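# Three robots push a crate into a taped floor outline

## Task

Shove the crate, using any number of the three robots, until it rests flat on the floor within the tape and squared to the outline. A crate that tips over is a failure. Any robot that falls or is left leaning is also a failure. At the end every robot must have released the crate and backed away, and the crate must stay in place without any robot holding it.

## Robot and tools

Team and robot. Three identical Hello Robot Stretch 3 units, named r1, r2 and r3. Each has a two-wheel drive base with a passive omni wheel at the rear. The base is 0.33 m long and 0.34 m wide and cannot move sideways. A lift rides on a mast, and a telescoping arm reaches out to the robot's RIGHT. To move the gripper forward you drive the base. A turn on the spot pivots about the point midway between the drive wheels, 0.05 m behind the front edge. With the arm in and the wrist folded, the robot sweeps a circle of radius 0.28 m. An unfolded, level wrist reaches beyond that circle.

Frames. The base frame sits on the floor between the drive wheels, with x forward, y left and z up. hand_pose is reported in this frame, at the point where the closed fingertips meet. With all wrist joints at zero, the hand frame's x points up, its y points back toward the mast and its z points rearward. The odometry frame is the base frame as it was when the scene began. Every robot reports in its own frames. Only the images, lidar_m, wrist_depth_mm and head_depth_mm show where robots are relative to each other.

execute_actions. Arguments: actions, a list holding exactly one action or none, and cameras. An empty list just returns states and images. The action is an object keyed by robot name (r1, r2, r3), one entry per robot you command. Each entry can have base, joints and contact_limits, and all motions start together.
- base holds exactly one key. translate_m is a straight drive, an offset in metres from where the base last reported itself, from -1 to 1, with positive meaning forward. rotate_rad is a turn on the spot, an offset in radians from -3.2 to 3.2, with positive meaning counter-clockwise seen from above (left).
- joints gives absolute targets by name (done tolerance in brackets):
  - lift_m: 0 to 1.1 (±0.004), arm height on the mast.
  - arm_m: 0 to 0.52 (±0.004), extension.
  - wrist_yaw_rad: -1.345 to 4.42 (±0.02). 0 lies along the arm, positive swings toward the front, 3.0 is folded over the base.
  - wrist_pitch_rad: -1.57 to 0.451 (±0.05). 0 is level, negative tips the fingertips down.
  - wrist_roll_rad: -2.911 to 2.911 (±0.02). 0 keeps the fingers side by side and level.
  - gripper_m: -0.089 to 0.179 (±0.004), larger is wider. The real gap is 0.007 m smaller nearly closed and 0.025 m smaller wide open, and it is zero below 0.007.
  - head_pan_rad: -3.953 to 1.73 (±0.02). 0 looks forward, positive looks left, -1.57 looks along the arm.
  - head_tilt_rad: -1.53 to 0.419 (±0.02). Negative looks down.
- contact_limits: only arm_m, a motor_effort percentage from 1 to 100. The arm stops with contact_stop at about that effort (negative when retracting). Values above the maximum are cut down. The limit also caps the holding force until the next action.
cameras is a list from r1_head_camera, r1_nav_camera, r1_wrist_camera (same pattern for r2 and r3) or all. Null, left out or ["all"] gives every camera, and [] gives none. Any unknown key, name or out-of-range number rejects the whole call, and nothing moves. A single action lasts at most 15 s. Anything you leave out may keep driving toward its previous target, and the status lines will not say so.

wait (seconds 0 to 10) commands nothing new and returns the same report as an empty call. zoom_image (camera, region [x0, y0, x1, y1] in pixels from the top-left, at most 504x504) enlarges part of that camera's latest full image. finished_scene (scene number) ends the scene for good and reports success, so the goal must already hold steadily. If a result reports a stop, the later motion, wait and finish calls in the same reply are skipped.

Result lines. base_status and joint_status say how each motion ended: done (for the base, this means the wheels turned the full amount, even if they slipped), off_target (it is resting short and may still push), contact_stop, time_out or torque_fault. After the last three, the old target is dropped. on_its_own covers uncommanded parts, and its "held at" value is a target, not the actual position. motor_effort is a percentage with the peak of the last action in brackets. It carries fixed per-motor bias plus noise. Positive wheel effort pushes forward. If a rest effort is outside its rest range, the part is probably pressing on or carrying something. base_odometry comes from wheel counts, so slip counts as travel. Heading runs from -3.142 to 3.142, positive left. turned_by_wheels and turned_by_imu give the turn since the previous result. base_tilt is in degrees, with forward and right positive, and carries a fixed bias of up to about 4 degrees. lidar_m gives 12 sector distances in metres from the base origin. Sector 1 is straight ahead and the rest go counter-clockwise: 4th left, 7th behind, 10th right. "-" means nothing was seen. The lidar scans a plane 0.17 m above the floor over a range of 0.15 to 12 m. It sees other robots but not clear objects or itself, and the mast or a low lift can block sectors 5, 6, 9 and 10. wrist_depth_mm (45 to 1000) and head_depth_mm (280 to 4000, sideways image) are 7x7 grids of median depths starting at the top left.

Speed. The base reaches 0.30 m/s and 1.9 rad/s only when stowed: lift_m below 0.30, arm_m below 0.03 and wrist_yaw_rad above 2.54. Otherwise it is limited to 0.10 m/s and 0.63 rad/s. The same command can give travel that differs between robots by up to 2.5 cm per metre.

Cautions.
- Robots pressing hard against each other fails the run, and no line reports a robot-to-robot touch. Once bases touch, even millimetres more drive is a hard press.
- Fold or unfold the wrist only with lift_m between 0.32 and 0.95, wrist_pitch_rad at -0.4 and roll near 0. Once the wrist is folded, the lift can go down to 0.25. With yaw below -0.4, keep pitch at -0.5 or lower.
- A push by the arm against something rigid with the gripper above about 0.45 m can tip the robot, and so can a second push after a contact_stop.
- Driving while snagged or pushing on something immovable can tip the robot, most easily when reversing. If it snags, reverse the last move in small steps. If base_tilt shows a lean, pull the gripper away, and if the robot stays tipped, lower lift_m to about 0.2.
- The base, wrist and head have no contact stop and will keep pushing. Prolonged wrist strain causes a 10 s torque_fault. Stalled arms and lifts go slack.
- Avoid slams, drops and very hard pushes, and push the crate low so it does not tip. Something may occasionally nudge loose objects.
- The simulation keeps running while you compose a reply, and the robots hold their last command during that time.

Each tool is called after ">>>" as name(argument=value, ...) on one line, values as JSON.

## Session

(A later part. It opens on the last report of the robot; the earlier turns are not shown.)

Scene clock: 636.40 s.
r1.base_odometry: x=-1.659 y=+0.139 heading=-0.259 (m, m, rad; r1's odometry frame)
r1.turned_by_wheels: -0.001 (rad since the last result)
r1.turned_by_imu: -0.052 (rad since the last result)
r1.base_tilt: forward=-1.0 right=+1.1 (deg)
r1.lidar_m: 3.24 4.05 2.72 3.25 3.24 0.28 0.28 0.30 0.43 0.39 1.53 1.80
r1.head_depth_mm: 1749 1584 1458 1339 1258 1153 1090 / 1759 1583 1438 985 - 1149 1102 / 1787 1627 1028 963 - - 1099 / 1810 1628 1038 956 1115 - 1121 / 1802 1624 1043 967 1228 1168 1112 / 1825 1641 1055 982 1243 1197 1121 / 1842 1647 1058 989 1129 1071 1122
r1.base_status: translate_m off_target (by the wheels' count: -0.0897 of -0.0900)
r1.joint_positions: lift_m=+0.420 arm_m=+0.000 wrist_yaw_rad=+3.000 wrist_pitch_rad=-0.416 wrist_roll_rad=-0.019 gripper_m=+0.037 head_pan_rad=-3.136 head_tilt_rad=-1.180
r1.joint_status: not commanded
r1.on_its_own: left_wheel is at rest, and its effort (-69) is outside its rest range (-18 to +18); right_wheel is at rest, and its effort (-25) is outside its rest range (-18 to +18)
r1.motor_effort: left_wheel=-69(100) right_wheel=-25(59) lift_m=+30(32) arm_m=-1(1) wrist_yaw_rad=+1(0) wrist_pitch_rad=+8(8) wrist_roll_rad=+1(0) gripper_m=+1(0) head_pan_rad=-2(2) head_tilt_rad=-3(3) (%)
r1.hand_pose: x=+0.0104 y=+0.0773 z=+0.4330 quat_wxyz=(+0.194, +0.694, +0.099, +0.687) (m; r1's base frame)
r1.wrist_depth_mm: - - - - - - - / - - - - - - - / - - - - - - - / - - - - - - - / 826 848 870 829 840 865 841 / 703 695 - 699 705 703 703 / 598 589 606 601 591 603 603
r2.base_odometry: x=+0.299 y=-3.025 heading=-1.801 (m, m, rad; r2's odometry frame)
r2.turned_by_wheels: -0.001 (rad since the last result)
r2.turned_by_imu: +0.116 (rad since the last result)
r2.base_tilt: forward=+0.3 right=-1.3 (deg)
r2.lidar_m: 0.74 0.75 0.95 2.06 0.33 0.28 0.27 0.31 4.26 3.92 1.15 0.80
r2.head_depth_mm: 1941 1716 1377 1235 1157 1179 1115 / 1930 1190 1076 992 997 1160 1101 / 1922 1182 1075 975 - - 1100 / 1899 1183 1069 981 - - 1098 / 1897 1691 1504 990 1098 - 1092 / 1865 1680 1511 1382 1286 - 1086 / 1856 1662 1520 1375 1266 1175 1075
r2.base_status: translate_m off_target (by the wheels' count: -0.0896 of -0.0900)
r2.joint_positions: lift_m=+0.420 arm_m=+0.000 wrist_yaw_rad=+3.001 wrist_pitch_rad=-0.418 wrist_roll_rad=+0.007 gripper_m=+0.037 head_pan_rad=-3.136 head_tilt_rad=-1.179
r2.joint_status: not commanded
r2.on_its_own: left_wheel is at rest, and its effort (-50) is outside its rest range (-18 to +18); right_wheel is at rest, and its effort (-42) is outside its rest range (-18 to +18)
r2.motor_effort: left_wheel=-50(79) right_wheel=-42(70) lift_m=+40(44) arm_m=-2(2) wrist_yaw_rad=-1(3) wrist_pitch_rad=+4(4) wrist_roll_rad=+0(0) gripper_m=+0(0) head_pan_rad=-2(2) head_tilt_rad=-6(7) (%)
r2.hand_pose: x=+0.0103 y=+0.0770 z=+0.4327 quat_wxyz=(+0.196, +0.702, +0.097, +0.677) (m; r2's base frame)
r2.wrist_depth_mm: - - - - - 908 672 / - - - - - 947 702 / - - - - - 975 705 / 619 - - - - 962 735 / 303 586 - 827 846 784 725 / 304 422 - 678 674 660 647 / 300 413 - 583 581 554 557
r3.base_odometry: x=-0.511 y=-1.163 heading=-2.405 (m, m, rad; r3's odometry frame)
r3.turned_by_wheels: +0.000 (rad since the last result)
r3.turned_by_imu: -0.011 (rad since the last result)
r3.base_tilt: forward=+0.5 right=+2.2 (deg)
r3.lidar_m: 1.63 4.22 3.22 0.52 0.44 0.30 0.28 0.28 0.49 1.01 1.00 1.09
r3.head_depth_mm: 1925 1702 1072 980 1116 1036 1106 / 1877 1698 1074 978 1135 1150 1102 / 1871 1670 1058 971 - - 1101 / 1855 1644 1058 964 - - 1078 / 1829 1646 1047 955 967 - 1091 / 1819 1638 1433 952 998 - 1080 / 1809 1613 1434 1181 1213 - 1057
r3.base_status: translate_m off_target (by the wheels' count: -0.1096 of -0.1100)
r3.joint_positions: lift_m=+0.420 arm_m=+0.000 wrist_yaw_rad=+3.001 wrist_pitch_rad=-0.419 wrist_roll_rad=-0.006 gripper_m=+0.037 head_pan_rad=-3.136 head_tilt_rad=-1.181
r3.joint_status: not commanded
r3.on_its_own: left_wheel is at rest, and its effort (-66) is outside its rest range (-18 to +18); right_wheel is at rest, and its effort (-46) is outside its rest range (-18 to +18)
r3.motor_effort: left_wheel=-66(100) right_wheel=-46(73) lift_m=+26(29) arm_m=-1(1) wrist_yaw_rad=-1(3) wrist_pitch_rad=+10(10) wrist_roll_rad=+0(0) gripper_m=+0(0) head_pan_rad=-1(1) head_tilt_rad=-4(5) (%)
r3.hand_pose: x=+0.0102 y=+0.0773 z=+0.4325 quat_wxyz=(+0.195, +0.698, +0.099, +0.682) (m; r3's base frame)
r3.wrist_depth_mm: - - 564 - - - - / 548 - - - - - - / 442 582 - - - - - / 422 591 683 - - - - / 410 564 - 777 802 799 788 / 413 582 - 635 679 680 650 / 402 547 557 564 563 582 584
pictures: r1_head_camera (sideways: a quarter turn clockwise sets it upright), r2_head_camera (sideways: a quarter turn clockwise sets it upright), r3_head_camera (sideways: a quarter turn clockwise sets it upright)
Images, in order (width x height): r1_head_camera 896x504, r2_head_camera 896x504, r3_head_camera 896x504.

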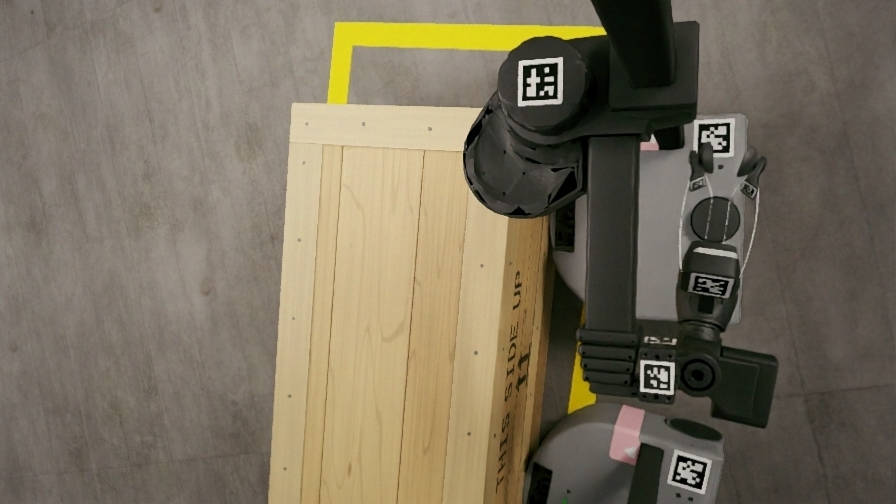

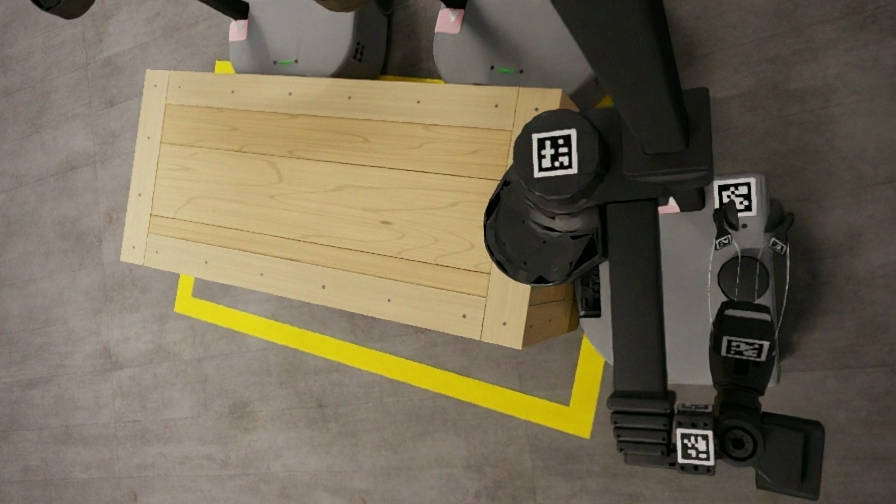

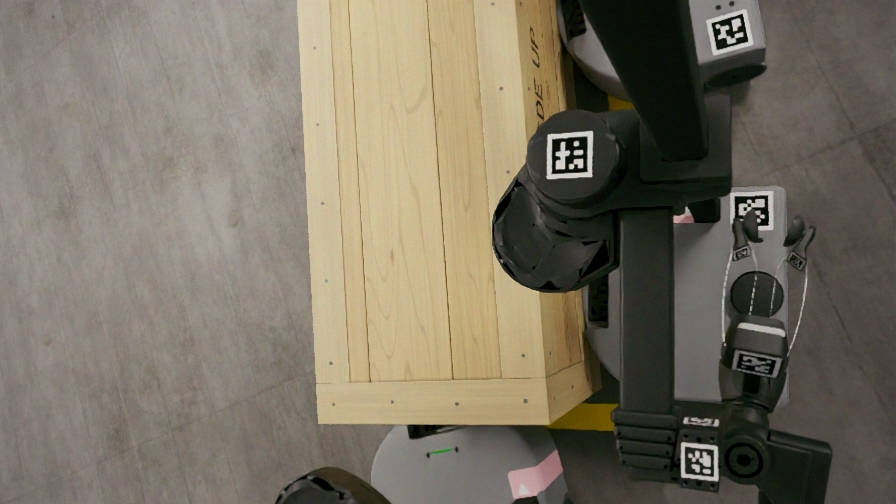

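>>> execute_actions(actions=[{"r1":{"base":{"translate_m":0.1},"joints":{"lift_m":0.28}},"r2":{"base":{"translate_m":0.02}},"r3":{"base":{"translate_m":0.02}}}], cameras=[])

>>> execute_actions(actions=[{"r1":{"base":{"rotate_rad":-1.5}},"r2":{"base":{"rotate_rad":-0.14}},"r3":{"base":{"rotate_rad":0.1}}}], cameras=[])

>>> execute_actions(actions=[{"r1":{"base":{"translate_m":-0.5}}}], cameras=[])

>>> execute_actions(actions=[{"r1":{"base":{"rotate_rad":1.46}}}], cameras=[])

>>> execute_actions(actions=[{"r1":{"base":{"translate_m":-1}}}], cameras=[])

>>> execute_actions(actions=[{"r1":{"base":{"rotate_rad":1.1}}}], cameras=["r1_head_camera","r2_head_camera","r3_head_camera"])

Scene clock: 644.13 s.
r1.base_odometry: x=-1.563 y=+0.113 heading=-0.259 (m, m, rad; r1's odometry frame)
r1.turned_by_wheels: +0.000 (rad since the last result)
r1.turned_by_imu: +0.002 (rad since the last result)
r1.base_tilt: forward=-1.1 right=+1.2 (deg)
r1.lidar_m: 3.20 3.95 2.67 3.29 3.28 0.38 0.38 0.40 0.42 0.53 1.50 1.77
r1.head_depth_mm: 1760 1597 1446 1344 1263 1153 1092 / 1760 1604 1405 1330 - 1148 1098 / 1772 1613 1031 983 - - 1106 / 1772 1638 1035 994 1299 - 1109 / 1826 1641 1041 1020 1296 - 1113 / 1835 1656 1049 1065 1252 1196 1112 / 1838 1654 1056 1099 1126 1182 1120
r1.base_status: done
r1.joint_positions: lift_m=+0.280 arm_m=+0.000 wrist_yaw_rad=+3.000 wrist_pitch_rad=-0.416 wrist_roll_rad=-0.019 gripper_m=+0.037 head_pan_rad=-3.136 head_tilt_rad=-1.180
r1.joint_status: all done
r1.motor_effort: left_wheel=+0(64) right_wheel=+1(24) lift_m=+26(27) arm_m=+0(0) wrist_yaw_rad=+0(1) wrist_pitch_rad=+8(8) wrist_roll_rad=+0(0) gripper_m=+0(0) head_pan_rad=-2(3) head_tilt_rad=-4(3) (%)
r1.hand_pose: x=+0.0104 y=+0.0773 z=+0.2932 quat_wxyz=(+0.194, +0.694, +0.099, +0.687) (m; r1's base frame)
r1.wrist_depth_mm: - - - - - - - / - - - - - - - / - - - - - - - / 759 770 776 764 775 781 768 / 611 620 645 616 627 624 625 / 521 510 - 533 527 528 528 / 457 - - - 429 449 449
r2.base_odometry: x=+0.294 y=-3.045 heading=-1.801 (m, m, rad; r2's odometry frame)
r2.turned_by_wheels: +0.000 (rad since the last result)
r2.turned_by_imu: +0.002 (rad since the last result)
r2.base_tilt: forward=+0.2 right=-1.3 (deg)
r2.lidar_m: 0.72 0.73 0.93 2.01 0.35 0.29 0.29 0.33 4.22 3.91 1.12 0.78
r2.head_depth_mm: 1940 1727 1424 1233 1158 1179 1109 / 1920 1208 1088 990 1143 1163 1101 / 1904 1194 1072 976 - - 1101 / 1885 1181 1066 985 - - 1100 / 1864 1694 1506 981 1186 - 1095 / 1880 1671 1507 1388 1281 - 1085 / 1877 1665 1498 1370 1263 1162 1071
r2.base_status: done
r2.joint_positions: lift_m=+0.420 arm_m=+0.000 wrist_yaw_rad=+3.001 wrist_pitch_rad=-0.418 wrist_roll_rad=+0.007 gripper_m=+0.037 head_pan_rad=-3.136 head_tilt_rad=-1.179
r2.joint_status: not commanded
r2.motor_effort: left_wheel=-1(47) right_wheel=+1(41) lift_m=+40(40) arm_m=-3(1) wrist_yaw_rad=+0(1) wrist_pitch_rad=+3(4) wrist_roll_rad=+0(0) gripper_m=+0(0) head_pan_rad=-2(2) head_tilt_rad=-5(5) (%)
r2.hand_pose: x=+0.0103 y=+0.0770 z=+0.4327 quat_wxyz=(+0.196, +0.702, +0.097, +0.677) (m; r2's base frame)
r2.wrist_depth_mm: - - - - - 868 652 / - - - - - 902 673 / - - - - - 962 685 / 642 - - - - 925 713 / 327 623 - 856 858 814 726 / 325 533 - 690 677 673 639 / 322 447 - 583 571 562 554
r3.base_odometry: x=-0.526 y=-1.176 heading=-2.405 (m, m, rad; r3's odometry frame)
r3.turned_by_wheels: +0.000 (rad since the last result)
r3.turned_by_imu: +0.001 (rad since the last result)
r3.base_tilt: forward=+0.5 right=+2.2 (deg)
r3.lidar_m: 1.61 4.20 3.23 0.53 0.47 0.32 0.30 0.30 0.52 1.01 1.00 1.07
r3.head_depth_mm: 1889 1708 1082 984 1264 1036 1088 / 1866 1686 1071 979 1227 1150 1109 / 1861 1670 1061 972 - - 1095 / 1860 1665 1047 965 - - 1085 / 1827 1649 1043 954 1042 - 1083 / 1821 1626 1435 959 1176 - 1082 / 1806 1607 1452 1178 1223 - 1051
r3.base_status: done
r3.joint_positions: lift_m=+0.420 arm_m=+0.000 wrist_yaw_rad=+3.001 wrist_pitch_rad=-0.419 wrist_roll_rad=-0.006 gripper_m=+0.037 head_pan_rad=-3.136 head_tilt_rad=-1.181
r3.joint_status: not commanded
r3.motor_effort: left_wheel=+0(61) right_wheel=+1(44) lift_m=+27(26) arm_m=-2(1) wrist_yaw_rad=-1(1) wrist_pitch_rad=+10(10) wrist_roll_rad=+0(0) gripper_m=+1(0) head_pan_rad=-2(2) head_tilt_rad=-4(4) (%)
r3.hand_pose: x=+0.0102 y=+0.0773 z=+0.4325 quat_wxyz=(+0.195, +0.698, +0.099, +0.682) (m; r3's base frame)
r3.wrist_depth_mm: - - 386 - - - - / 562 - - 434 - - - / 458 633 - - - - - / 448 624 694 755 - - - / 439 670 - 595 830 797 795 / 428 640 - 630 686 659 657 / 429 553 552 572 571 576 578
pictures: none
No camera images: the call's "cameras" was empty. Leave "cameras" out to get every camera's image.

Scene clock: 646.40 s.
r1.base_odometry: x=-1.563 y=+0.113 heading=-1.759 (m, m, rad; r1's odometry frame)
r1.turned_by_wheels: -1.500 (rad since the last result)
r1.turned_by_imu: -1.507 (rad since the last result)
r1.base_tilt: forward=-1.1 right=+1.2 (deg)
r1.lidar_m: 0.54 1.52 1.88 3.81 4.00 2.67 3.28 3.31 0.38 0.38 0.41 0.43
r1.head_depth_mm: 1738 1606 1462 1355 1267 1156 1088 / 1767 1600 1467 1353 - 1149 1094 / 1777 1622 1480 1366 - - 1101 / 1801 1621 1498 1369 1303 - 1110 / 1820 1642 1497 1377 1290 - 1114 / 1829 1651 1503 1386 1292 1198 1127 / 1844 1682 1520 1396 1034 981 1066
r1.base_status: done
r1.joint_positions: lift_m=+0.280 arm_m=+0.000 wrist_yaw_rad=+3.000 wrist_pitch_rad=-0.416 wrist_roll_rad=-0.019 gripper_m=+0.037 head_pan_rad=-3.136 head_tilt_rad=-1.180
r1.joint_status: not commanded
r1.motor_effort: left_wheel=+2(14) right_wheel=-1(7) lift_m=+26(26) arm_m=+0(0) wrist_yaw_rad=+0(0) wrist_pitch_rad=+7(8) wrist_roll_rad=+0(0) gripper_m=+0(1) head_pan_rad=-2(3) head_tilt_rad=-3(3) (%)
r1.hand_pose: x=+0.0104 y=+0.0773 z=+0.2932 quat_wxyz=(+0.194, +0.694, +0.099, +0.687) (m; r1's base frame)
r1.wrist_depth_mm: - - - - - - - / - - - - - - - / 989 - - - - - - / 770 765 768 761 764 770 753 / 610 618 646 622 624 627 624 / 517 520 - 534 521 516 515 / 458 - - - 435 450 444
r2.base_odometry: x=+0.294 y=-3.045 heading=-1.941 (m, m, rad; r2's odometry frame)
r2.turned_by_wheels: -0.140 (rad since the last result)
r2.turned_by_imu: -0.138 (rad since the last result)
r2.base_tilt: forward=+0.2 right=-1.3 (deg)
r2.lidar_m: 0.72 0.72 0.84 1.48 0.66 0.30 0.29 0.31 4.51 3.91 1.37 0.83
r2.head_depth_mm: 1940 1453 791 1219 1157 1186 1114 / 1926 1716 1545 1222 1169 1164 1102 / 1918 1192 1072 976 - - 1103 / 1897 1185 1063 985 - - 1104 / 1887 1192 1061 969 1071 - 1093 / 1871 1698 1520 1358 1282 - 1079 / 1873 1687 1509 1367 1269 1163 1075
r2.base_status: done
r2.joint_positions: lift_m=+0.420 arm_m=+0.000 wrist_yaw_rad=+3.001 wrist_pitch_rad=-0.418 wrist_roll_rad=+0.007 gripper_m=+0.037 head_pan_rad=-3.136 head_tilt_rad=-1.179
r2.joint_status: not commanded
r2.motor_effort: left_wheel=+1(5) right_wheel=-2(6) lift_m=+40(41) arm_m=-2(2) wrist_yaw_rad=-1(1) wrist_pitch_rad=+4(3) wrist_roll_rad=+0(0) gripper_m=+1(1) head_pan_rad=-2(2) head_tilt_rad=-5(5) (%)
r2.hand_pose: x=+0.0103 y=+0.0770 z=+0.4327 quat_wxyz=(+0.196, +0.702, +0.097, +0.677) (m; r2's base frame)
r2.wrist_depth_mm: 460 - - - - 787 594 / - - - - - 798 623 / - - - - - 857 643 / - - - - - 879 665 / 637 625 - 841 858 798 694 / 351 551 - 680 669 658 655 / 348 556 - 581 577 568 555
r3.base_odometry: x=-0.526 y=-1.176 heading=-2.305 (m, m, rad; r3's odometry frame)
r3.turned_by_wheels: +0.100 (rad since the last result)
r3.turned_by_imu: +0.101 (rad since the last result)
r3.base_tilt: forward=+0.5 right=+2.2 (deg)
r3.lidar_m: 1.86 4.20 0.66 0.53 0.42 0.31 0.30 0.31 0.53 1.00 1.00 1.13
r3.head_depth_mm: 1905 1684 1077 987 1080 1165 1110 / 1886 1679 1067 976 1075 1157 1102 / 1868 1676 1059 966 - - 1094 / 1846 1645 1051 965 - - 1082 / 1815 1645 1041 958 1073 - 1085 / 1810 1619 1467 1147 1233 - 1082 / 1813 1617 748 1177 1220 - 1059
r3.base_status: done
r3.joint_positions: lift_m=+0.420 arm_m=+0.000 wrist_yaw_rad=+3.001 wrist_pitch_rad=-0.419 wrist_roll_rad=-0.006 gripper_m=+0.037 head_pan_rad=-3.136 head_tilt_rad=-1.181
r3.joint_status: not commanded
r3.motor_effort: left_wheel=-3(6) right_wheel=+4(6) lift_m=+26(26) arm_m=-1(1) wrist_yaw_rad=-1(1) wrist_pitch_rad=+10(10) wrist_roll_rad=+0(0) gripper_m=+0(1) head_pan_rad=-1(1) head_tilt_rad=-5(4) (%)
r3.hand_pose: x=+0.0102 y=+0.0773 z=+0.4325 quat_wxyz=(+0.195, +0.698, +0.099, +0.682) (m; r3's base frame)
r3.wrist_depth_mm: - - 556 608 - - - / 546 - 563 - - - - / 411 532 - 867 - - - / 394 530 819 697 964 - - / 406 551 - 707 777 783 801 / 400 593 - 657 679 665 685 / 399 545 562 568 572 574 578
pictures: none
No camera images: the call's "cameras" was empty. Leave "cameras" out to get every camera's image.

Scene clock: 649.63 s.
r1.base_odometry: x=-1.469 y=+0.604 heading=-1.759 (m, m, rad; r1's odometry frame)
r1.turned_by_wheels: +0.000 (rad since the last result)
r1.turned_by_imu: -0.003 (rad since the last result)
r1.base_tilt: forward=-1.0 right=+1.2 (deg)
r1.lidar_m: 0.90 2.01 2.49 3.87 2.35 2.29 2.78 2.81 3.47 4.92 0.47 0.51
r1.head_depth_mm: 1751 1589 1466 1345 1257 1153 1092 / 1762 1605 1468 1349 - 1149 1096 / 1782 1614 1476 1360 - - 1113 / 1795 1629 1479 1372 1304 - 1104 / 1807 1638 1499 1374 1298 - 1114 / 1823 1655 1512 1384 1284 1199 1118 / 1859 1649 1516 1399 1289 1200 1140
r1.base_status: done
r1.joint_positions: lift_m=+0.280 arm_m=+0.000 wrist_yaw_rad=+3.000 wrist_pitch_rad=-0.416 wrist_roll_rad=-0.019 gripper_m=+0.037 head_pan_rad=-3.136 head_tilt_rad=-1.180
r1.joint_status: not commanded
r1.motor_effort: left_wheel=+2(8) right_wheel=-1(7) lift_m=+26(26) arm_m=+0(0) wrist_yaw_rad=+1(1) wrist_pitch_rad=+8(8) wrist_roll_rad=+0(0) gripper_m=+0(1) head_pan_rad=-2(3) head_tilt_rad=-3(3) (%)
r1.hand_pose: x=+0.0104 y=+0.0773 z=+0.2932 quat_wxyz=(+0.194, +0.694, +0.099, +0.687) (m; r1's base frame)
r1.wrist_depth_mm: - - - - - - - / - - - - - - - / - - - - - - - / 763 765 777 786 779 770 767 / 621 621 651 622 640 615 628 / 518 520 - 535 531 520 515 / 457 - - - 431 448 447
r2.base_odometry: x=+0.294 y=-3.045 heading=-1.941 (m, m, rad; r2's odometry frame)
r2.turned_by_wheels: +0.000 (rad since the last result)
r2.turned_by_imu: +0.001 (rad since the last result)
r2.base_tilt: forward=+0.2 right=-1.3 (deg)
r2.lidar_m: 0.72 0.72 0.84 1.48 0.65 0.30 0.29 0.31 4.50 3.93 1.37 0.83
r2.head_depth_mm: 1647 1693 788 1222 1159 1183 1118 / 1687 1683 1543 1221 1166 1167 1105 / 1909 1195 1070 980 - - 1101 / 1907 1182 1069 983 - - 1094 / 1883 1190 1057 968 1075 - 1090 / 1865 1671 1523 1368 1271 - 1090 / 1874 1671 1515 1370 1267 1164 1078
r2.base_status: not commanded
r2.joint_positions: lift_m=+0.420 arm_m=+0.000 wrist_yaw_rad=+3.001 wrist_pitch_rad=-0.418 wrist_roll_rad=+0.007 gripper_m=+0.037 head_pan_rad=-3.136 head_tilt_rad=-1.179
r2.joint_status: not commanded
r2.motor_effort: left_wheel=+1(2) right_wheel=-2(2) lift_m=+40(40) arm_m=-2(2) wrist_yaw_rad=-1(1) wrist_pitch_rad=+3(4) wrist_roll_rad=+0(0) gripper_m=+0(0) head_pan_rad=-2(2) head_tilt_rad=-6(5) (%)
r2.hand_pose: x=+0.0103 y=+0.0770 z=+0.4327 quat_wxyz=(+0.196, +0.702, +0.097, +0.677) (m; r2's base frame)
r2.wrist_depth_mm: 463 - - - - 792 601 / - - - - - 817 624 / - - - - - 859 639 / - - - - - 866 677 / 639 623 - 826 845 808 694 / 351 544 - 672 674 658 642 / 346 540 - 586 573 570 567
r3.base_odometry: x=-0.526 y=-1.176 heading=-2.305 (m, m, rad; r3's odometry frame)
r3.turned_by_wheels: +0.000 (rad since the last result)
r3.turned_by_imu: +0.001 (rad since the last result)
r3.base_tilt: forward=+0.6 right=+2.2 (deg)
r3.lidar_m: 1.87 4.19 3.23 1.02 0.42 0.31 0.30 0.31 0.53 1.00 0.99 1.13
r3.head_depth_mm: 1891 1701 1082 985 1074 1176 1108 / 1888 1686 1076 980 1076 1161 1104 / 1871 1688 1059 969 - - 1098 / 1855 1656 1052 962 - - 1079 / 1829 1648 1041 956 1070 - 1080 / 1809 1632 1459 1147 1234 - 1077 / 1799 1610 749 1183 1217 - 1058
r3.base_status: not commanded
r3.joint_positions: lift_m=+0.420 arm_m=+0.000 wrist_yaw_rad=+3.001 wrist_pitch_rad=-0.419 wrist_roll_rad=-0.006 gripper_m=+0.037 head_pan_rad=-3.136 head_tilt_rad=-1.181
r3.joint_status: not commanded
r3.motor_effort: left_wheel=-3(3) right_wheel=+4(3) lift_m=+26(26) arm_m=-1(1) wrist_yaw_rad=-1(0) wrist_pitch_rad=+10(10) wrist_roll_rad=+0(0) gripper_m=+0(1) head_pan_rad=-1(1) head_tilt_rad=-4(5) (%)
r3.hand_pose: x=+0.0102 y=+0.0773 z=+0.4325 quat_wxyz=(+0.195, +0.698, +0.099, +0.682) (m; r3's base frame)
r3.wrist_depth_mm: - - - - - - - / 566 - - - - - - / 415 531 - - - - - / 400 527 - - - - - / 402 562 - 770 827 786 807 / 406 606 - 669 697 680 675 / 395 555 559 573 571 587 583
pictures: none
No camera images: the call's "cameras" was empty. Leave "cameras" out to get every camera's image.

Scene clock: 651.77 s.
r1.base_odometry: x=-1.469 y=+0.604 heading=-0.299 (m, m, rad; r1's odometry frame)
r1.turned_by_wheels: +1.460 (rad since the last result)
r1.turned_by_imu: +1.468 (rad since the last result)
r1.base_tilt: forward=-1.1 right=+1.1 (deg)
r1.lidar_m: 3.88 3.86 2.28 2.78 2.78 3.22 4.94 0.50 0.47 0.90 2.00 2.30
r1.head_depth_mm: 1750 1586 1465 1338 1261 1151 1099 / 1764 1593 1467 1355 - 1151 1099 / 1767 1624 1489 1370 - - 1105 / 1785 1628 1493 1375 1304 - 1110 / 1828 1638 1496 1376 1299 - 1123 / 1820 1650 1460 1265 1274 1204 1125 / 1856 1663 1060 994 1280 1206 1127
r1.base_status: done
r1.joint_positions: lift_m=+0.280 arm_m=+0.000 wrist_yaw_rad=+3.000 wrist_pitch_rad=-0.416 wrist_roll_rad=-0.019 gripper_m=+0.037 head_pan_rad=-3.136 head_tilt_rad=-1.180
r1.joint_status: not commanded
r1.motor_effort: left_wheel=-2(12) right_wheel=+2(10) lift_m=+26(26) arm_m=-1(0) wrist_yaw_rad=+1(0) wrist_pitch_rad=+8(8) wrist_roll_rad=+0(0) gripper_m=+0(0) head_pan_rad=-2(3) head_tilt_rad=-3(3) (%)
r1.hand_pose: x=+0.0104 y=+0.0773 z=+0.2932 quat_wxyz=(+0.194, +0.694, +0.099, +0.687) (m; r1's base frame)
r1.wrist_depth_mm: - - - - - - - / - - - - - - - / - - - - - - - / 772 771 782 771 783 773 770 / 604 621 643 619 614 618 629 / 513 516 - 530 516 529 527 / 457 - - - 437 451 441
r2.base_odometry: x=+0.294 y=-3.045 heading=-1.941 (m, m, rad; r2's odometry frame)
r2.turned_by_wheels: +0.000 (rad since the last result)
r2.turned_by_imu: +0.001 (rad since the last result)
r2.base_tilt: forward=+0.2 right=-1.4 (deg)
r2.lidar_m: 0.72 0.72 0.84 1.49 0.66 0.30 0.29 0.31 4.52 3.93 1.38 0.83
r2.head_depth_mm: 1666 1692 790 1217 1154 1182 1113 / 1657 1641 1543 1229 1167 1168 1099 / 1910 1189 1072 976 - - 1103 / 1897 1181 1063 983 - - 1092 / 1896 1194 1060 966 1078 - 1100 / 1899 1668 1522 1364 1272 - 1084 / 1879 1666 1519 1377 1266 1176 1077
r2.base_status: not commanded
r2.joint_positions: lift_m=+0.420 arm_m=+0.000 wrist_yaw_rad=+3.001 wrist_pitch_rad=-0.418 wrist_roll_rad=+0.007 gripper_m=+0.037 head_pan_rad=-3.136 head_tilt_rad=-1.179
r2.joint_status: not commanded
r2.motor_effort: left_wheel=+1(1) right_wheel=-2(2) lift_m=+41(40) arm_m=-1(2) wrist_yaw_rad=-1(1) wrist_pitch_rad=+3(4) wrist_roll_rad=+0(0) gripper_m=+1(0) head_pan_rad=-2(2) head_tilt_rad=-6(5) (%)
r2.hand_pose: x=+0.0103 y=+0.0770 z=+0.4327 quat_wxyz=(+0.196, +0.702, +0.097, +0.677) (m; r2's base frame)
r2.wrist_depth_mm: 466 - - - - 767 601 / - - - - - 806 620 / - - - - - 848 645 / - - - - - 877 660 / 627 622 - 837 857 799 681 / 349 544 - 671 671 670 644 / 345 550 - 583 580 572 556
r3.base_odometry: x=-0.526 y=-1.176 heading=-2.305 (m, m, rad; r3's odometry frame)
r3.turned_by_wheels: +0.000 (rad since the last result)
r3.turned_by_imu: +0.000 (rad since the last result)
r3.base_tilt: forward=+0.5 right=+2.3 (deg)
r3.lidar_m: 1.87 4.20 3.23 1.02 0.42 0.31 0.30 0.31 0.53 1.00 0.99 1.12
r3.head_depth_mm: 1913 1698 1072 986 1074 1178 1107 / 1875 1674 1069 979 1076 1162 1100 / 1850 1655 1058 971 - - 1094 / 1853 1649 1057 965 - - 1083 / 1830 1632 1041 955 1069 - 1078 / 1824 1620 1460 1148 1238 - 1078 / 1802 1609 749 1180 1225 - 1057
r3.base_status: not commanded
r3.joint_positions: lift_m=+0.420 arm_m=+0.000 wrist_yaw_rad=+3.001 wrist_pitch_rad=-0.419 wrist_roll_rad=-0.006 gripper_m=+0.037 head_pan_rad=-3.136 head_tilt_rad=-1.181
r3.joint_status: not commanded
r3.motor_effort: left_wheel=-3(3) right_wheel=+4(3) lift_m=+26(27) arm_m=-2(1) wrist_yaw_rad=-1(1) wrist_pitch_rad=+10(10) wrist_roll_rad=+0(0) gripper_m=+1(0) head_pan_rad=-2(1) head_tilt_rad=-5(4) (%)
r3.hand_pose: x=+0.0102 y=+0.0773 z=+0.4325 quat_wxyz=(+0.195, +0.698, +0.099, +0.682) (m; r3's base frame)
r3.wrist_depth_mm: - - - - - - - / 553 - - - - - - / 413 527 - - - - - / 398 534 944 - - - - / 405 575 - 793 810 806 786 / 401 599 - 651 680 663 682 / 394 540 567 580 569 583 582
pictures: none
No camera images: the call's "cameras" was empty. Leave "cameras" out to get every camera's image.

Scene clock: 656.80 s.
r1.base_odometry: x=-2.425 y=+0.899 heading=-0.299 (m, m, rad; r1's odometry frame)
r1.turned_by_wheels: +0.000 (rad since the last result)
r1.turned_by_imu: -0.006 (rad since the last result)
r1.base_tilt: forward=-1.0 right=+1.1 (deg)
r1.lidar_m: 4.43 2.96 2.93 2.51 2.51 2.88 3.97 3.97 2.63 1.12 0.46 0.49
r1.head_depth_mm: 1757 1589 1456 1341 1262 1156 1091 / 1764 1614 1470 1350 - 1146 1100 / 1782 1617 1480 1357 - - 1100 / 1802 1623 1498 1375 1299 - 1106 / 1810 1629 1498 1375 1293 - 1117 / 1814 1658 1498 1386 1292 1203 1127 / 1853 1666 1519 1394 1291 1205 1119
r1.base_status: done
r1.joint_positions: lift_m=+0.280 arm_m=+0.000 wrist_yaw_rad=+3.000 wrist_pitch_rad=-0.416 wrist_roll_rad=-0.019 gripper_m=+0.037 head_pan_rad=-3.136 head_tilt_rad=-1.180
r1.joint_status: not commanded
r1.motor_effort: left_wheel=-2(12) right_wheel=+2(4) lift_m=+26(26) arm_m=+0(1) wrist_yaw_rad=+0(0) wrist_pitch_rad=+8(8) wrist_roll_rad=+0(0) gripper_m=+1(0) head_pan_rad=-2(3) head_tilt_rad=-3(3) (%)
r1.hand_pose: x=+0.0104 y=+0.0773 z=+0.2932 quat_wxyz=(+0.194, +0.694, +0.099, +0.687) (m; r1's base frame)
r1.wrist_depth_mm: - - - - - - - / - - - - - - - / - - - - - - - / 749 755 758 778 780 776 782 / 619 612 640 624 620 617 628 / 515 521 - 529 530 525 529 / 457 - - - 428 447 438
r2.base_odometry: x=+0.294 y=-3.045 heading=-1.941 (m, m, rad; r2's odometry frame)
r2.turned_by_wheels: +0.000 (rad since the last result)
r2.turned_by_imu: +0.001 (rad since the last result)
r2.base_tilt: forward=+0.2 right=-1.3 (deg)
r2.lidar_m: 0.72 0.72 0.84 1.48 0.66 0.30 0.29 0.31 4.50 3.92 1.37 0.83
r2.head_depth_mm: 1947 1723 791 1218 1159 1183 1110 / 1934 1718 1544 1222 1166 1157 1105 / 1904 1190 1073 977 - - 1091 / 1904 1180 1062 982 - - 1094 / 1905 1197 1057 967 1071 - 1098 / 1890 1677 1509 1367 1272 - 1077 / 1609 1609 1508 1369 1270 1167 1072
r2.base_status: not commanded
r2.joint_positions: lift_m=+0.420 arm_m=+0.000 wrist_yaw_rad=+3.001 wrist_pitch_rad=-0.418 wrist_roll_rad=+0.007 gripper_m=+0.037 head_pan_rad=-3.136 head_tilt_rad=-1.179
r2.joint_status: not commanded
r2.motor_effort: left_wheel=+1(1) right_wheel=-2(2) lift_m=+41(41) arm_m=-1(1) wrist_yaw_rad=-2(1) wrist_pitch_rad=+4(3) wrist_roll_rad=+0(0) gripper_m=+1(0) head_pan_rad=-2(2) head_tilt_rad=-5(5) (%)
r2.hand_pose: x=+0.0103 y=+0.0770 z=+0.4327 quat_wxyz=(+0.196, +0.702, +0.097, +0.677) (m; r2's base frame)
r2.wrist_depth_mm: 465 - - - - 780 609 / - - - - - 815 621 / - - - - - 853 638 / - - - - - 881 665 / 636 623 - 836 864 785 683 / 353 548 - 681 669 663 648 / 346 542 - 592 571 570 548
r3.base_odometry: x=-0.526 y=-1.176 heading=-2.305 (m, m, rad; r3's odometry frame)
r3.turned_by_wheels: +0.000 (rad since the last result)
r3.turned_by_imu: +0.001 (rad since the last result)
r3.base_tilt: forward=+0.5 right=+2.2 (deg)
r3.lidar_m: 1.87 4.19 3.23 3.81 0.42 0.31 0.30 0.31 0.54 1.00 1.00 1.13
r3.head_depth_mm: 1899 1709 1077 987 1076 1176 1109 / 1892 1674 1066 979 1078 1165 1109 / 1873 1661 1061 969 - - 1096 / 1855 1654 1053 968 - - 1080 / 1826 1645 1043 957 1072 - 1081 / 1809 1631 1451 1136 1230 - 1078 / 1801 1610 748 1182 1222 - 1054
r3.base_status: not commanded
r3.joint_positions: lift_m=+0.420 arm_m=+0.000 wrist_yaw_rad=+3.001 wrist_pitch_rad=-0.419 wrist_roll_rad=-0.006 gripper_m=+0.037 head_pan_rad=-3.136 head_tilt_rad=-1.181
r3.joint_status: not commanded
r3.motor_effort: left_wheel=-3(3) right_wheel=+3(4) lift_m=+26(26) arm_m=-1(1) wrist_yaw_rad=-1(1) wrist_pitch_rad=+10(10) wrist_roll_rad=+0(0) gripper_m=+0(0) head_pan_rad=-1(1) head_tilt_rad=-4(4) (%)
r3.hand_pose: x=+0.0102 y=+0.0773 z=+0.4325 quat_wxyz=(+0.195, +0.698, +0.099, +0.682) (m; r3's base frame)
r3.wrist_depth_mm: - - - - - - - / 555 - - - - - - / 414 536 - - - - - / 391 528 944 - - - - / 402 569 - 789 828 784 785 / 397 595 - 637 688 686 680 / 397 552 558 583 555 581 568
pictures: none
No camera images: the call's "cameras" was empty. Leave "cameras" out to get every camera's image.

Scene clock: 658.77 s.
r1.base_odometry: x=-2.425 y=+0.899 heading=+0.801 (m, m, rad; r1's odometry frame)
r1.turned_by_wheels: +1.100 (rad since the last result)
r1.turned_by_imu: +1.107 (rad since the last result)
r1.base_tilt: forward=-1.0 right=+1.1 (deg)
r1.lidar_m: 2.85 2.51 2.51 2.96 3.95 3.96 2.57 0.98 0.47 0.52 4.82 2.97
r1.head_depth_mm: 1753 1587 1455 1346 1261 1154 1096 / 1776 1591 1460 1355 - 1148 1098 / 1784 1616 1479 1364 - - 1105 / 1803 1631 1496 1368 1302 - 1108 / 1804 1642 1499 1382 1281 - 1121 / 1825 1630 1515 1385 1286 1197 1122 / 1830 1656 1516 1404 1230 1212 1124
r1.base_status: done
r1.joint_positions: lift_m=+0.280 arm_m=+0.000 wrist_yaw_rad=+3.000 wrist_pitch_rad=-0.416 wrist_roll_rad=-0.019 gripper_m=+0.037 head_pan_rad=-3.136 head_tilt_rad=-1.180
r1.joint_status: not commanded
r1.motor_effort: left_wheel=-2(11) right_wheel=+3(9) lift_m=+26(26) arm_m=-1(1) wrist_yaw_rad=+1(1) wrist_pitch_rad=+8(8) wrist_roll_rad=+0(0) gripper_m=+1(1) head_pan_rad=-3(2) head_tilt_rad=-3(3) (%)
r1.hand_pose: x=+0.0104 y=+0.0773 z=+0.2932 quat_wxyz=(+0.194, +0.694, +0.099, +0.687) (m; r1's base frame)
r1.wrist_depth_mm: - - - - - - - / - - - - - - - / - - - - - - - / 766 764 757 781 788 780 784 / 614 610 648 623 620 625 629 / 518 514 - 534 535 520 520 / 456 - - - 437 448 444
r2.base_odometry: x=+0.294 y=-3.045 heading=-1.941 (m, m, rad; r2's odometry frame)
r2.turned_by_wheels: +0.000 (rad since the last result)
r2.turned_by_imu: +0.000 (rad since the last result)
r2.base_tilt: forward=+0.2 right=-1.3 (deg)
r2.lidar_m: 0.72 0.72 0.84 1.48 0.66 0.30 0.29 0.31 4.49 3.92 1.37 0.83
r2.head_depth_mm: 1943 1715 789 1216 1154 1184 1108 / 1914 1701 1535 1236 1168 1162 1110 / 1915 1196 1074 978 - - 1100 / 1897 1180 1068 979 - - 1099 / 1893 1191 1060 968 1071 - 1097 / 1850 1628 1505 1357 1271 - 1084 / 1581 1555 1510 1376 1260 1161 1078
r2.base_status: not commanded
r2.joint_positions: lift_m=+0.420 arm_m=+0.000 wrist_yaw_rad=+3.001 wrist_pitch_rad=-0.418 wrist_roll_rad=+0.007 gripper_m=+0.037 head_pan_rad=-3.136 head_tilt_rad=-1.179
r2.joint_status: not commanded
r2.motor_effort: left_wheel=+1(2) right_wheel=-2(2) lift_m=+40(40) arm_m=-2(1) wrist_yaw_rad=-1(1) wrist_pitch_rad=+3(4) wrist_roll_rad=+0(0) gripper_m=+0(0) head_pan_rad=-3(2) head_tilt_rad=-5(5) (%)
r2.hand_pose: x=+0.0103 y=+0.0770 z=+0.4327 quat_wxyz=(+0.196, +0.702, +0.097, +0.677) (m; r2's base frame)
r2.wrist_depth_mm: 469 - - - - 769 611 / - - - - - 810 615 / - - - - - 876 645 / - - - - - 888 661 / 635 626 - 848 834 803 688 / 349 549 - 672 661 670 647 / 346 541 - 588 576 561 562
r3.base_odometry: x=-0.526 y=-1.176 heading=-2.305 (m, m, rad; r3's odometry frame)
r3.turned_by_wheels: +0.000 (rad since the last result)
r3.turned_by_imu: +0.000 (rad since the last result)
r3.base_tilt: forward=+0.5 right=+2.2 (deg)
r3.lidar_m: 1.87 4.20 3.22 3.80 0.42 0.31 0.30 0.31 0.54 0.99 0.99 1.13
r3.head_depth_mm: 1879 1704 1081 980 1076 1172 1107 / 1878 1691 1066 980 1076 1165 1102 / 1866 1672 1068 976 - - 1102 / 1846 1652 1057 966 - - 1079 / 1833 1652 1045 960 1071 - 1079 / 1812 1621 1464 1143 1235 - 1076 / 1817 1610 750 1177 1223 - 1055
r3.base_status: not commanded
r3.joint_positions: lift_m=+0.420 arm_m=+0.000 wrist_yaw_rad=+3.001 wrist_pitch_rad=-0.419 wrist_roll_rad=-0.006 gripper_m=+0.037 head_pan_rad=-3.136 head_tilt_rad=-1.181
r3.joint_status: not commanded
r3.motor_effort: left_wheel=-3(3) right_wheel=+4(3) lift_m=+26(26) arm_m=-1(1) wrist_yaw_rad=-1(1) wrist_pitch_rad=+10(10) wrist_roll_rad=+0(0) gripper_m=+0(0) head_pan_rad=-1(1) head_tilt_rad=-5(4) (%)
r3.hand_pose: x=+0.0102 y=+0.0773 z=+0.4325 quat_wxyz=(+0.195, +0.698, +0.099, +0.682) (m; r3's base frame)
r3.wrist_depth_mm: - - - - - - - / 556 - - - - - - / 415 528 - - - - - / 400 524 971 - - - - / 399 564 - 812 813 778 811 / 399 601 - 646 686 675 678 / 403 546 557 579 570 585 592
pictures: r1_head_camera (sideways: a quarter turn clockwise sets it upright), r2_head_camera (sideways: a quarter turn clockwise sets it upright), r3_head_camera (sideways: a quarter turn clockwise sets it upright)
Images, in order (width x height): r1_head_camera 896x504, r2_head_camera 896x504, r3_head_camera 896x504.

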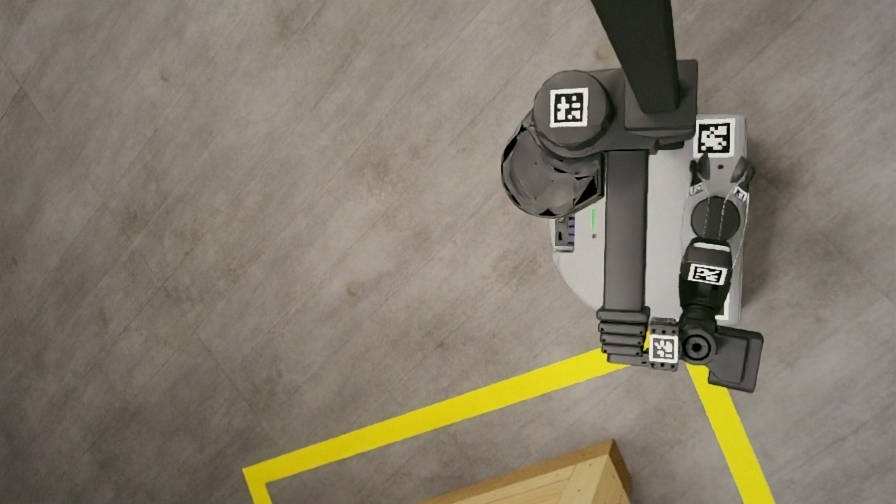

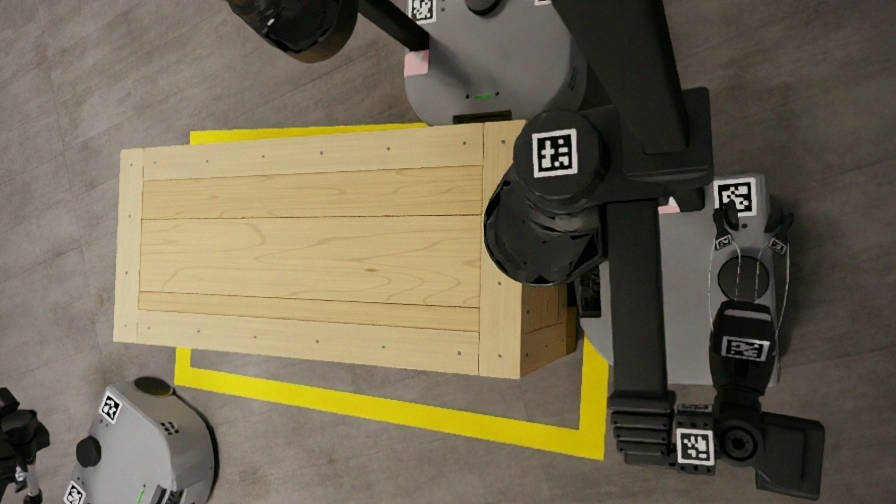

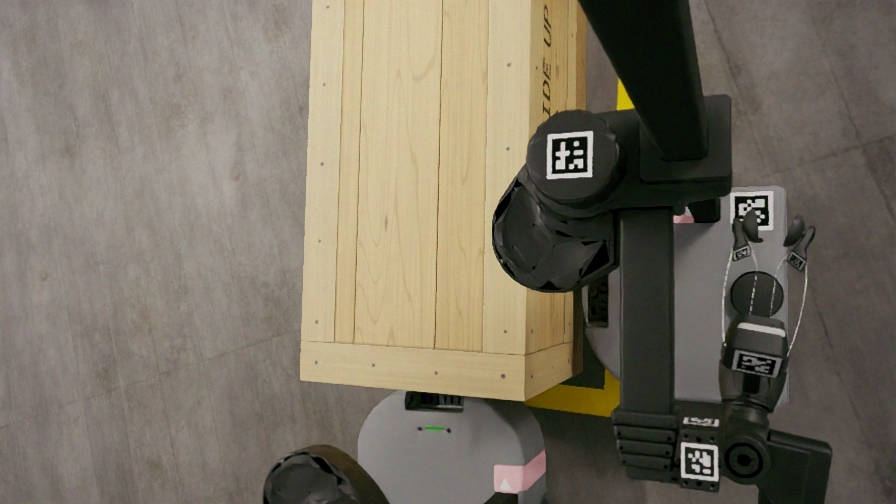

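>>> execute_actions(actions=[{"r1":{"base":{"rotate_rad":0.35}}}], cameras=[])

>>> execute_actions(actions=[{"r1":{"base":{"translate_m":-0.41}}}], cameras=[])

>>> execute_actions(actions=[{"r1":{"base":{"rotate_rad":1.65}}}], cameras=["r1_head_camera"])

Scene clock: 663.73 s.
r1.base_odometry: x=-2.425 y=+0.899 heading=+1.151 (m, m, rad; r1's odometry frame)
r1.turned_by_wheels: +0.350 (rad since the last result)
r1.turned_by_imu: +0.353 (rad since the last result)
r1.base_tilt: forward=-1.1 right=+1.1 (deg)
r1.lidar_m: 2.53 2.51 2.70 4.02 3.98 2.90 2.30 0.51 0.47 3.66 3.06 2.97
r1.head_depth_mm: 1740 1581 1455 1347 1263 1161 1092 / 1781 1619 1476 1358 - 1152 1102 / 1780 1607 1465 1361 - - 1113 / 1781 1621 1490 1369 1291 - 1110 / 1812 1638 1497 1384 1287 - 1119 / 1833 1528 1421 1329 1266 1210 1121 / 1848 1156 1070 992 1269 1206 1133
r1.base_status: done
r1.joint_positions: lift_m=+0.280 arm_m=+0.000 wrist_yaw_rad=+3.000 wrist_pitch_rad=-0.416 wrist_roll_rad=-0.019 gripper_m=+0.037 head_pan_rad=-3.136 head_tilt_rad=-1.180
r1.joint_status: not commanded
r1.motor_effort: left_wheel=-2(11) right_wheel=+3(8) lift_m=+26(26) arm_m=-1(1) wrist_yaw_rad=+0(0) wrist_pitch_rad=+8(8) wrist_roll_rad=-1(0) gripper_m=+1(1) head_pan_rad=-3(2) head_tilt_rad=-4(3) (%)
r1.hand_pose: x=+0.0104 y=+0.0773 z=+0.2932 quat_wxyz=(+0.194, +0.694, +0.099, +0.687) (m; r1's base frame)
r1.wrist_depth_mm: - - - - - - - / - - - - - - - / - - - - - - - / 755 765 774 764 781 777 784 / 630 619 653 627 634 633 630 / 516 514 - 537 525 525 521 / 456 - - - 433 443 445
r2.base_odometry: x=+0.294 y=-3.045 heading=-1.941 (m, m, rad; r2's odometry frame)
r2.turned_by_wheels: +0.000 (rad since the last result)
r2.turned_by_imu: +0.001 (rad since the last result)
r2.base_tilt: forward=+0.2 right=-1.3 (deg)
r2.lidar_m: 0.72 0.72 0.84 1.49 0.65 0.30 0.29 0.31 4.53 3.92 1.38 0.83
r2.head_depth_mm: 1930 1721 791 1211 1158 1181 1106 / 1920 1718 1547 1223 1168 1165 1105 / 1917 1186 1074 971 - - 1103 / 1880 1185 1063 982 - - 1102 / 1871 1190 1061 964 1074 - 1094 / 1854 1611 1505 1362 1260 - 1085 / 1584 1538 1496 1371 1271 1173 1076
r2.base_status: not commanded
r2.joint_positions: lift_m=+0.420 arm_m=+0.000 wrist_yaw_rad=+3.001 wrist_pitch_rad=-0.418 wrist_roll_rad=+0.007 gripper_m=+0.037 head_pan_rad=-3.136 head_tilt_rad=-1.179
r2.joint_status: not commanded
r2.motor_effort: left_wheel=+1(1) right_wheel=-2(2) lift_m=+39(40) arm_m=-2(2) wrist_yaw_rad=-1(1) wrist_pitch_rad=+3(3) wrist_roll_rad=+0(0) gripper_m=+0(0) head_pan_rad=-2(2) head_tilt_rad=-5(5) (%)
r2.hand_pose: x=+0.0103 y=+0.0770 z=+0.4327 quat_wxyz=(+0.196, +0.702, +0.097, +0.677) (m; r2's base frame)
r2.wrist_depth_mm: 459 - - - - 769 595 / - - - - - 814 620 / - - - - - 863 636 / - - - - - 874 662 / 634 615 - 843 848 791 681 / 352 549 - 673 674 675 653 / 345 543 - 590 577 563 561
r3.base_odometry: x=-0.526 y=-1.176 heading=-2.305 (m, m, rad; r3's odometry frame)
r3.turned_by_wheels: +0.000 (rad since the last result)
r3.turned_by_imu: +0.001 (rad since the last result)
r3.base_tilt: forward=+0.5 right=+2.2 (deg)
r3.lidar_m: 1.86 4.19 3.22 3.78 0.42 0.31 0.30 0.31 0.53 1.00 0.99 1.12
r3.head_depth_mm: 1914 1703 1085 983 1078 1175 1116 / 1884 1677 1074 973 1072 1160 1107 / 1866 1673 1062 975 - - 1097 / 1857 1657 1054 966 - - 1089 / 1834 1637 1045 954 1074 - 1077 / 1822 1635 1459 1142 1232 - 1079 / 1791 1606 750 1178 1218 - 1057
r3.base_status: not commanded
r3.joint_positions: lift_m=+0.420 arm_m=+0.000 wrist_yaw_rad=+3.001 wrist_pitch_rad=-0.419 wrist_roll_rad=-0.006 gripper_m=+0.037 head_pan_rad=-3.136 head_tilt_rad=-1.181
r3.joint_status: not commanded
r3.motor_effort: left_wheel=-3(3) right_wheel=+4(3) lift_m=+26(26) arm_m=-1(1) wrist_yaw_rad=-1(1) wrist_pitch_rad=+10(10) wrist_roll_rad=+0(0) gripper_m=+1(0) head_pan_rad=-1(1) head_tilt_rad=-5(5) (%)
r3.hand_pose: x=+0.0102 y=+0.0773 z=+0.4325 quat_wxyz=(+0.195, +0.698, +0.099, +0.682) (m; r3's base frame)
r3.wrist_depth_mm: - - - - - - - / 565 - - - - - - / 408 531 - - - - - / 398 529 931 - - - - / 404 557 - 807 798 798 785 / 405 580 - 659 679 668 692 / 399 540 552 569 566 574 572
pictures: none
No camera images: the call's "cameras" was empty. Leave "cameras" out to get every camera's image.

Scene clock: 666.83 s.
r1.base_odometry: x=-2.592 y=+0.524 heading=+1.151 (m, m, rad; r1's odometry frame)
r1.turned_by_wheels: +0.000 (rad since the last result)
r1.turned_by_imu: -0.002 (rad since the last result)
r1.base_tilt: forward=-1.1 right=+1.2 (deg)
r1.lidar_m: 2.92 2.88 3.12 3.86 3.81 2.42 1.91 0.58 0.39 0.36 0.37 3.29
r1.head_depth_mm: 1768 1588 1463 1346 1271 1153 1088 / 1780 1600 1466 1359 - 1156 1095 / 1784 1611 1480 1363 - - 1106 / 1795 1621 1499 1366 1307 - 1116 / 1827 1637 1491 1385 1290 - 1111 / 1787 1650 1470 1378 1267 1187 1121 / 1760 1657 1102 1028 983 937 1114
r1.base_status: done
r1.joint_positions: lift_m=+0.280 arm_m=+0.000 wrist_yaw_rad=+3.000 wrist_pitch_rad=-0.416 wrist_roll_rad=-0.019 gripper_m=+0.037 head_pan_rad=-3.136 head_tilt_rad=-1.180
r1.joint_status: not commanded
r1.motor_effort: left_wheel=-2(13) right_wheel=+2(4) lift_m=+26(26) arm_m=-1(1) wrist_yaw_rad=+0(1) wrist_pitch_rad=+8(8) wrist_roll_rad=+0(0) gripper_m=+1(1) head_pan_rad=-3(2) head_tilt_rad=-3(3) (%)
r1.hand_pose: x=+0.0104 y=+0.0773 z=+0.2932 quat_wxyz=(+0.194, +0.694, +0.099, +0.687) (m; r1's base frame)
r1.wrist_depth_mm: - - - - - - - / - - - - - - - / - - - - - - - / 766 757 778 774 781 781 778 / 619 614 639 613 628 626 628 / 511 519 - 538 530 526 521 / 459 - - - 430 443 444
r2.base_odometry: x=+0.294 y=-3.045 heading=-1.941 (m, m, rad; r2's odometry frame)
r2.turned_by_wheels: +0.000 (rad since the last result)
r2.turned_by_imu: +0.001 (rad since the last result)
r2.base_tilt: forward=+0.2 right=-1.3 (deg)
r2.lidar_m: 0.72 0.72 0.84 1.49 0.66 0.30 0.29 0.31 4.50 3.93 1.38 0.83
r2.head_depth_mm: 1943 1722 785 1221 1155 1185 1105 / 1940 1706 1554 1224 1165 1160 1102 / 1924 1184 1075 981 - - 1107 / 1903 1177 1068 982 - - 1098 / 1901 1188 1061 970 1074 - 1095 / 1872 1699 1500 1350 1273 - 1084 / 1868 1408 1375 1373 1263 1163 1078
r2.base_status: not commanded
r2.joint_positions: lift_m=+0.420 arm_m=+0.000 wrist_yaw_rad=+3.001 wrist_pitch_rad=-0.418 wrist_roll_rad=+0.007 gripper_m=+0.037 head_pan_rad=-3.136 head_tilt_rad=-1.179
r2.joint_status: not commanded
r2.motor_effort: left_wheel=+1(1) right_wheel=-2(2) lift_m=+40(41) arm_m=-2(2) wrist_yaw_rad=+0(1) wrist_pitch_rad=+4(4) wrist_roll_rad=+0(0) gripper_m=+0(0) head_pan_rad=-2(2) head_tilt_rad=-5(5) (%)
r2.hand_pose: x=+0.0103 y=+0.0770 z=+0.4327 quat_wxyz=(+0.196, +0.702, +0.097, +0.677) (m; r2's base frame)
r2.wrist_depth_mm: 468 - - - - 775 606 / - - - - - 798 615 / - - - - - 854 650 / - - - - - 880 672 / 631 628 - 844 854 793 683 / 353 550 - 679 660 663 647 / 344 543 - 593 579 564 554
r3.base_odometry: x=-0.526 y=-1.176 heading=-2.305 (m, m, rad; r3's odometry frame)
r3.turned_by_wheels: +0.000 (rad since the last result)
r3.turned_by_imu: +0.001 (rad since the last result)
r3.base_tilt: forward=+0.5 right=+2.2 (deg)
r3.lidar_m: 1.87 4.20 3.20 3.80 0.42 0.31 0.30 0.31 0.54 0.99 1.00 1.13
r3.head_depth_mm: 1155 1470 1080 983 1075 1177 1108 / 1882 1650 1066 975 1076 1163 1109 / 1854 1670 1062 969 - - 1100 / 1842 1653 1053 963 - - 1082 / 1838 1650 1042 955 1072 - 1090 / 1823 1632 1453 1144 1232 - 1075 / 1801 1616 746 1177 1218 - 1063
r3.base_status: not commanded
r3.joint_positions: lift_m=+0.420 arm_m=+0.000 wrist_yaw_rad=+3.001 wrist_pitch_rad=-0.419 wrist_roll_rad=-0.006 gripper_m=+0.037 head_pan_rad=-3.136 head_tilt_rad=-1.181
r3.joint_status: not commanded
r3.motor_effort: left_wheel=-3(3) right_wheel=+3(4) lift_m=+26(26) arm_m=-1(1) wrist_yaw_rad=-1(1) wrist_pitch_rad=+10(10) wrist_roll_rad=+0(0) gripper_m=+1(1) head_pan_rad=-1(1) head_tilt_rad=-4(5) (%)
r3.hand_pose: x=+0.0102 y=+0.0773 z=+0.4325 quat_wxyz=(+0.195, +0.698, +0.099, +0.682) (m; r3's base frame)
r3.wrist_depth_mm: - - - - - - - / 558 - - - - - - / 412 530 - - - - - / 394 525 984 - - - - / 407 560 - 761 829 789 802 / 401 606 - 649 686 668 662 / 396 554 561 565 559 579 579
pictures: none
No camera images: the call's "cameras" was empty. Leave "cameras" out to get every camera's image.

Scene clock: 669.30 s.
r1.base_odometry: x=-2.592 y=+0.524 heading=+2.801 (m, m, rad; r1's odometry frame)
r1.turned_by_wheels: +1.650 (rad since the last result)
r1.turned_by_imu: +1.658 (rad since the last result)
r1.base_tilt: forward=-1.0 right=+1.2 (deg)
r1.lidar_m: 3.81 3.79 2.28 1.90 0.54 0.38 0.36 5.00 3.27 2.90 2.89 3.22
r1.head_depth_mm: 1758 1576 1020 972 1258 1157 1088 / 1779 1604 1028 974 - 1148 1099 / 1771 1616 1027 985 - - 1109 / 1791 1613 1046 1004 1294 - 1107 / 1820 1651 1502 1384 1290 - 1115 / 1814 1657 1518 1390 1280 1204 1125 / 1841 1663 1529 1389 1293 1200 1129
r1.base_status: done
r1.joint_positions: lift_m=+0.280 arm_m=+0.000 wrist_yaw_rad=+3.000 wrist_pitch_rad=-0.416 wrist_roll_rad=-0.019 gripper_m=+0.037 head_pan_rad=-3.136 head_tilt_rad=-1.180
r1.joint_status: not commanded
r1.motor_effort: left_wheel=-2(11) right_wheel=+2(10) lift_m=+26(26) arm_m=-1(1) wrist_yaw_rad=+0(0) wrist_pitch_rad=+8(8) wrist_roll_rad=+0(0) gripper_m=+0(0) head_pan_rad=-2(2) head_tilt_rad=-3(3) (%)
r1.hand_pose: x=+0.0104 y=+0.0772 z=+0.2932 quat_wxyz=(+0.194, +0.694, +0.099, +0.687) (m; r1's base frame)
r1.wrist_depth_mm: 588 - - - - - - / 587 - - - - - - / 574 - - - - - - / 576 735 773 769 778 775 782 / 556 617 645 625 623 625 623 / 502 515 - 537 533 516 520 / 455 - - - 432 450 441
r2.base_odometry: x=+0.294 y=-3.045 heading=-1.941 (m, m, rad; r2's odometry frame)
r2.turned_by_wheels: +0.000 (rad since the last result)
r2.turned_by_imu: +0.001 (rad since the last result)
r2.base_tilt: forward=+0.2 right=-1.3 (deg)
r2.lidar_m: 0.72 0.72 0.84 1.48 0.65 0.30 0.29 0.31 4.50 3.92 1.38 0.83
r2.head_depth_mm: 1952 1728 790 1221 1157 1180 1117 / 1925 1700 1532 1233 1166 1162 1104 / 1909 1188 1076 973 - - 1103 / 1904 1187 1070 981 - - 1095 / 1874 1192 1062 966 1070 - 1097 / 1893 1489 1488 1364 1268 - 1086 / 1153 1393 1448 1371 1258 1167 1072
r2.base_status: not commanded
r2.joint_positions: lift_m=+0.420 arm_m=+0.000 wrist_yaw_rad=+3.001 wrist_pitch_rad=-0.418 wrist_roll_rad=+0.007 gripper_m=+0.037 head_pan_rad=-3.136 head_tilt_rad=-1.179
r2.joint_status: not commanded
r2.motor_effort: left_wheel=+2(1) right_wheel=-2(2) lift_m=+40(41) arm_m=-1(2) wrist_yaw_rad=-1(1) wrist_pitch_rad=+4(4) wrist_roll_rad=+0(0) gripper_m=+0(0) head_pan_rad=-2(2) head_tilt_rad=-5(5) (%)
r2.hand_pose: x=+0.0103 y=+0.0770 z=+0.4327 quat_wxyz=(+0.196, +0.702, +0.097, +0.677) (m; r2's base frame)
r2.wrist_depth_mm: 463 - - - - 768 602 / - - - - - 807 627 / - - - - - 863 641 / - - - - - 895 664 / 629 629 - 845 856 791 687 / 352 550 - 684 680 660 656 / 343 543 - 593 577 570 559
r3.base_odometry: x=-0.526 y=-1.176 heading=-2.305 (m, m, rad; r3's odometry frame)
r3.turned_by_wheels: +0.000 (rad since the last result)
r3.turned_by_imu: +0.001 (rad since the last result)
r3.base_tilt: forward=+0.5 right=+2.2 (deg)
r3.lidar_m: 1.86 4.17 3.23 3.80 0.42 0.31 0.30 0.31 0.54 0.99 0.99 1.13
r3.head_depth_mm: 1905 1425 1073 985 1078 1176 1110 / 1879 1679 1071 972 1076 1164 1104 / 1864 1685 1061 969 - - 1103 / 1844 1657 1054 966 - - 1083 / 1826 1642 1044 957 1067 - 1079 / 1819 1625 1470 1145 1234 - 1076 / 1789 1620 747 1181 1220 - 1049
r3.base_status: not commanded
r3.joint_positions: lift_m=+0.420 arm_m=+0.000 wrist_yaw_rad=+3.001 wrist_pitch_rad=-0.419 wrist_roll_rad=-0.006 gripper_m=+0.037 head_pan_rad=-3.136 head_tilt_rad=-1.181
r3.joint_status: not commanded
r3.motor_effort: left_wheel=-2(3) right_wheel=+4(3) lift_m=+26(26) arm_m=-1(1) wrist_yaw_rad=-1(1) wrist_pitch_rad=+10(10) wrist_roll_rad=+0(0) gripper_m=-1(0) head_pan_rad=-2(1) head_tilt_rad=-5(5) (%)
r3.hand_pose: x=+0.0102 y=+0.0773 z=+0.4325 quat_wxyz=(+0.195, +0.698, +0.099, +0.682) (m; r3's base frame)
r3.wrist_depth_mm: - - - - - - - / 557 - - - - - - / 418 529 - - - - - / 401 528 962 - - - - / 408 562 - 792 795 797 814 / 407 599 - 664 697 676 668 / 394 533 560 577 567 569 577
pictures: r1_head_camera (sideways: a quarter turn clockwise sets it upright)
Images, in order (width x height): r1_head_camera 896x504.

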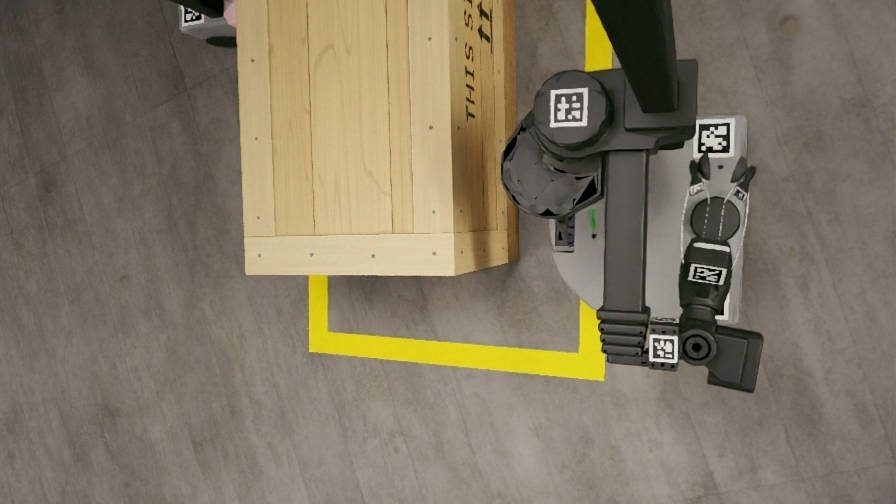

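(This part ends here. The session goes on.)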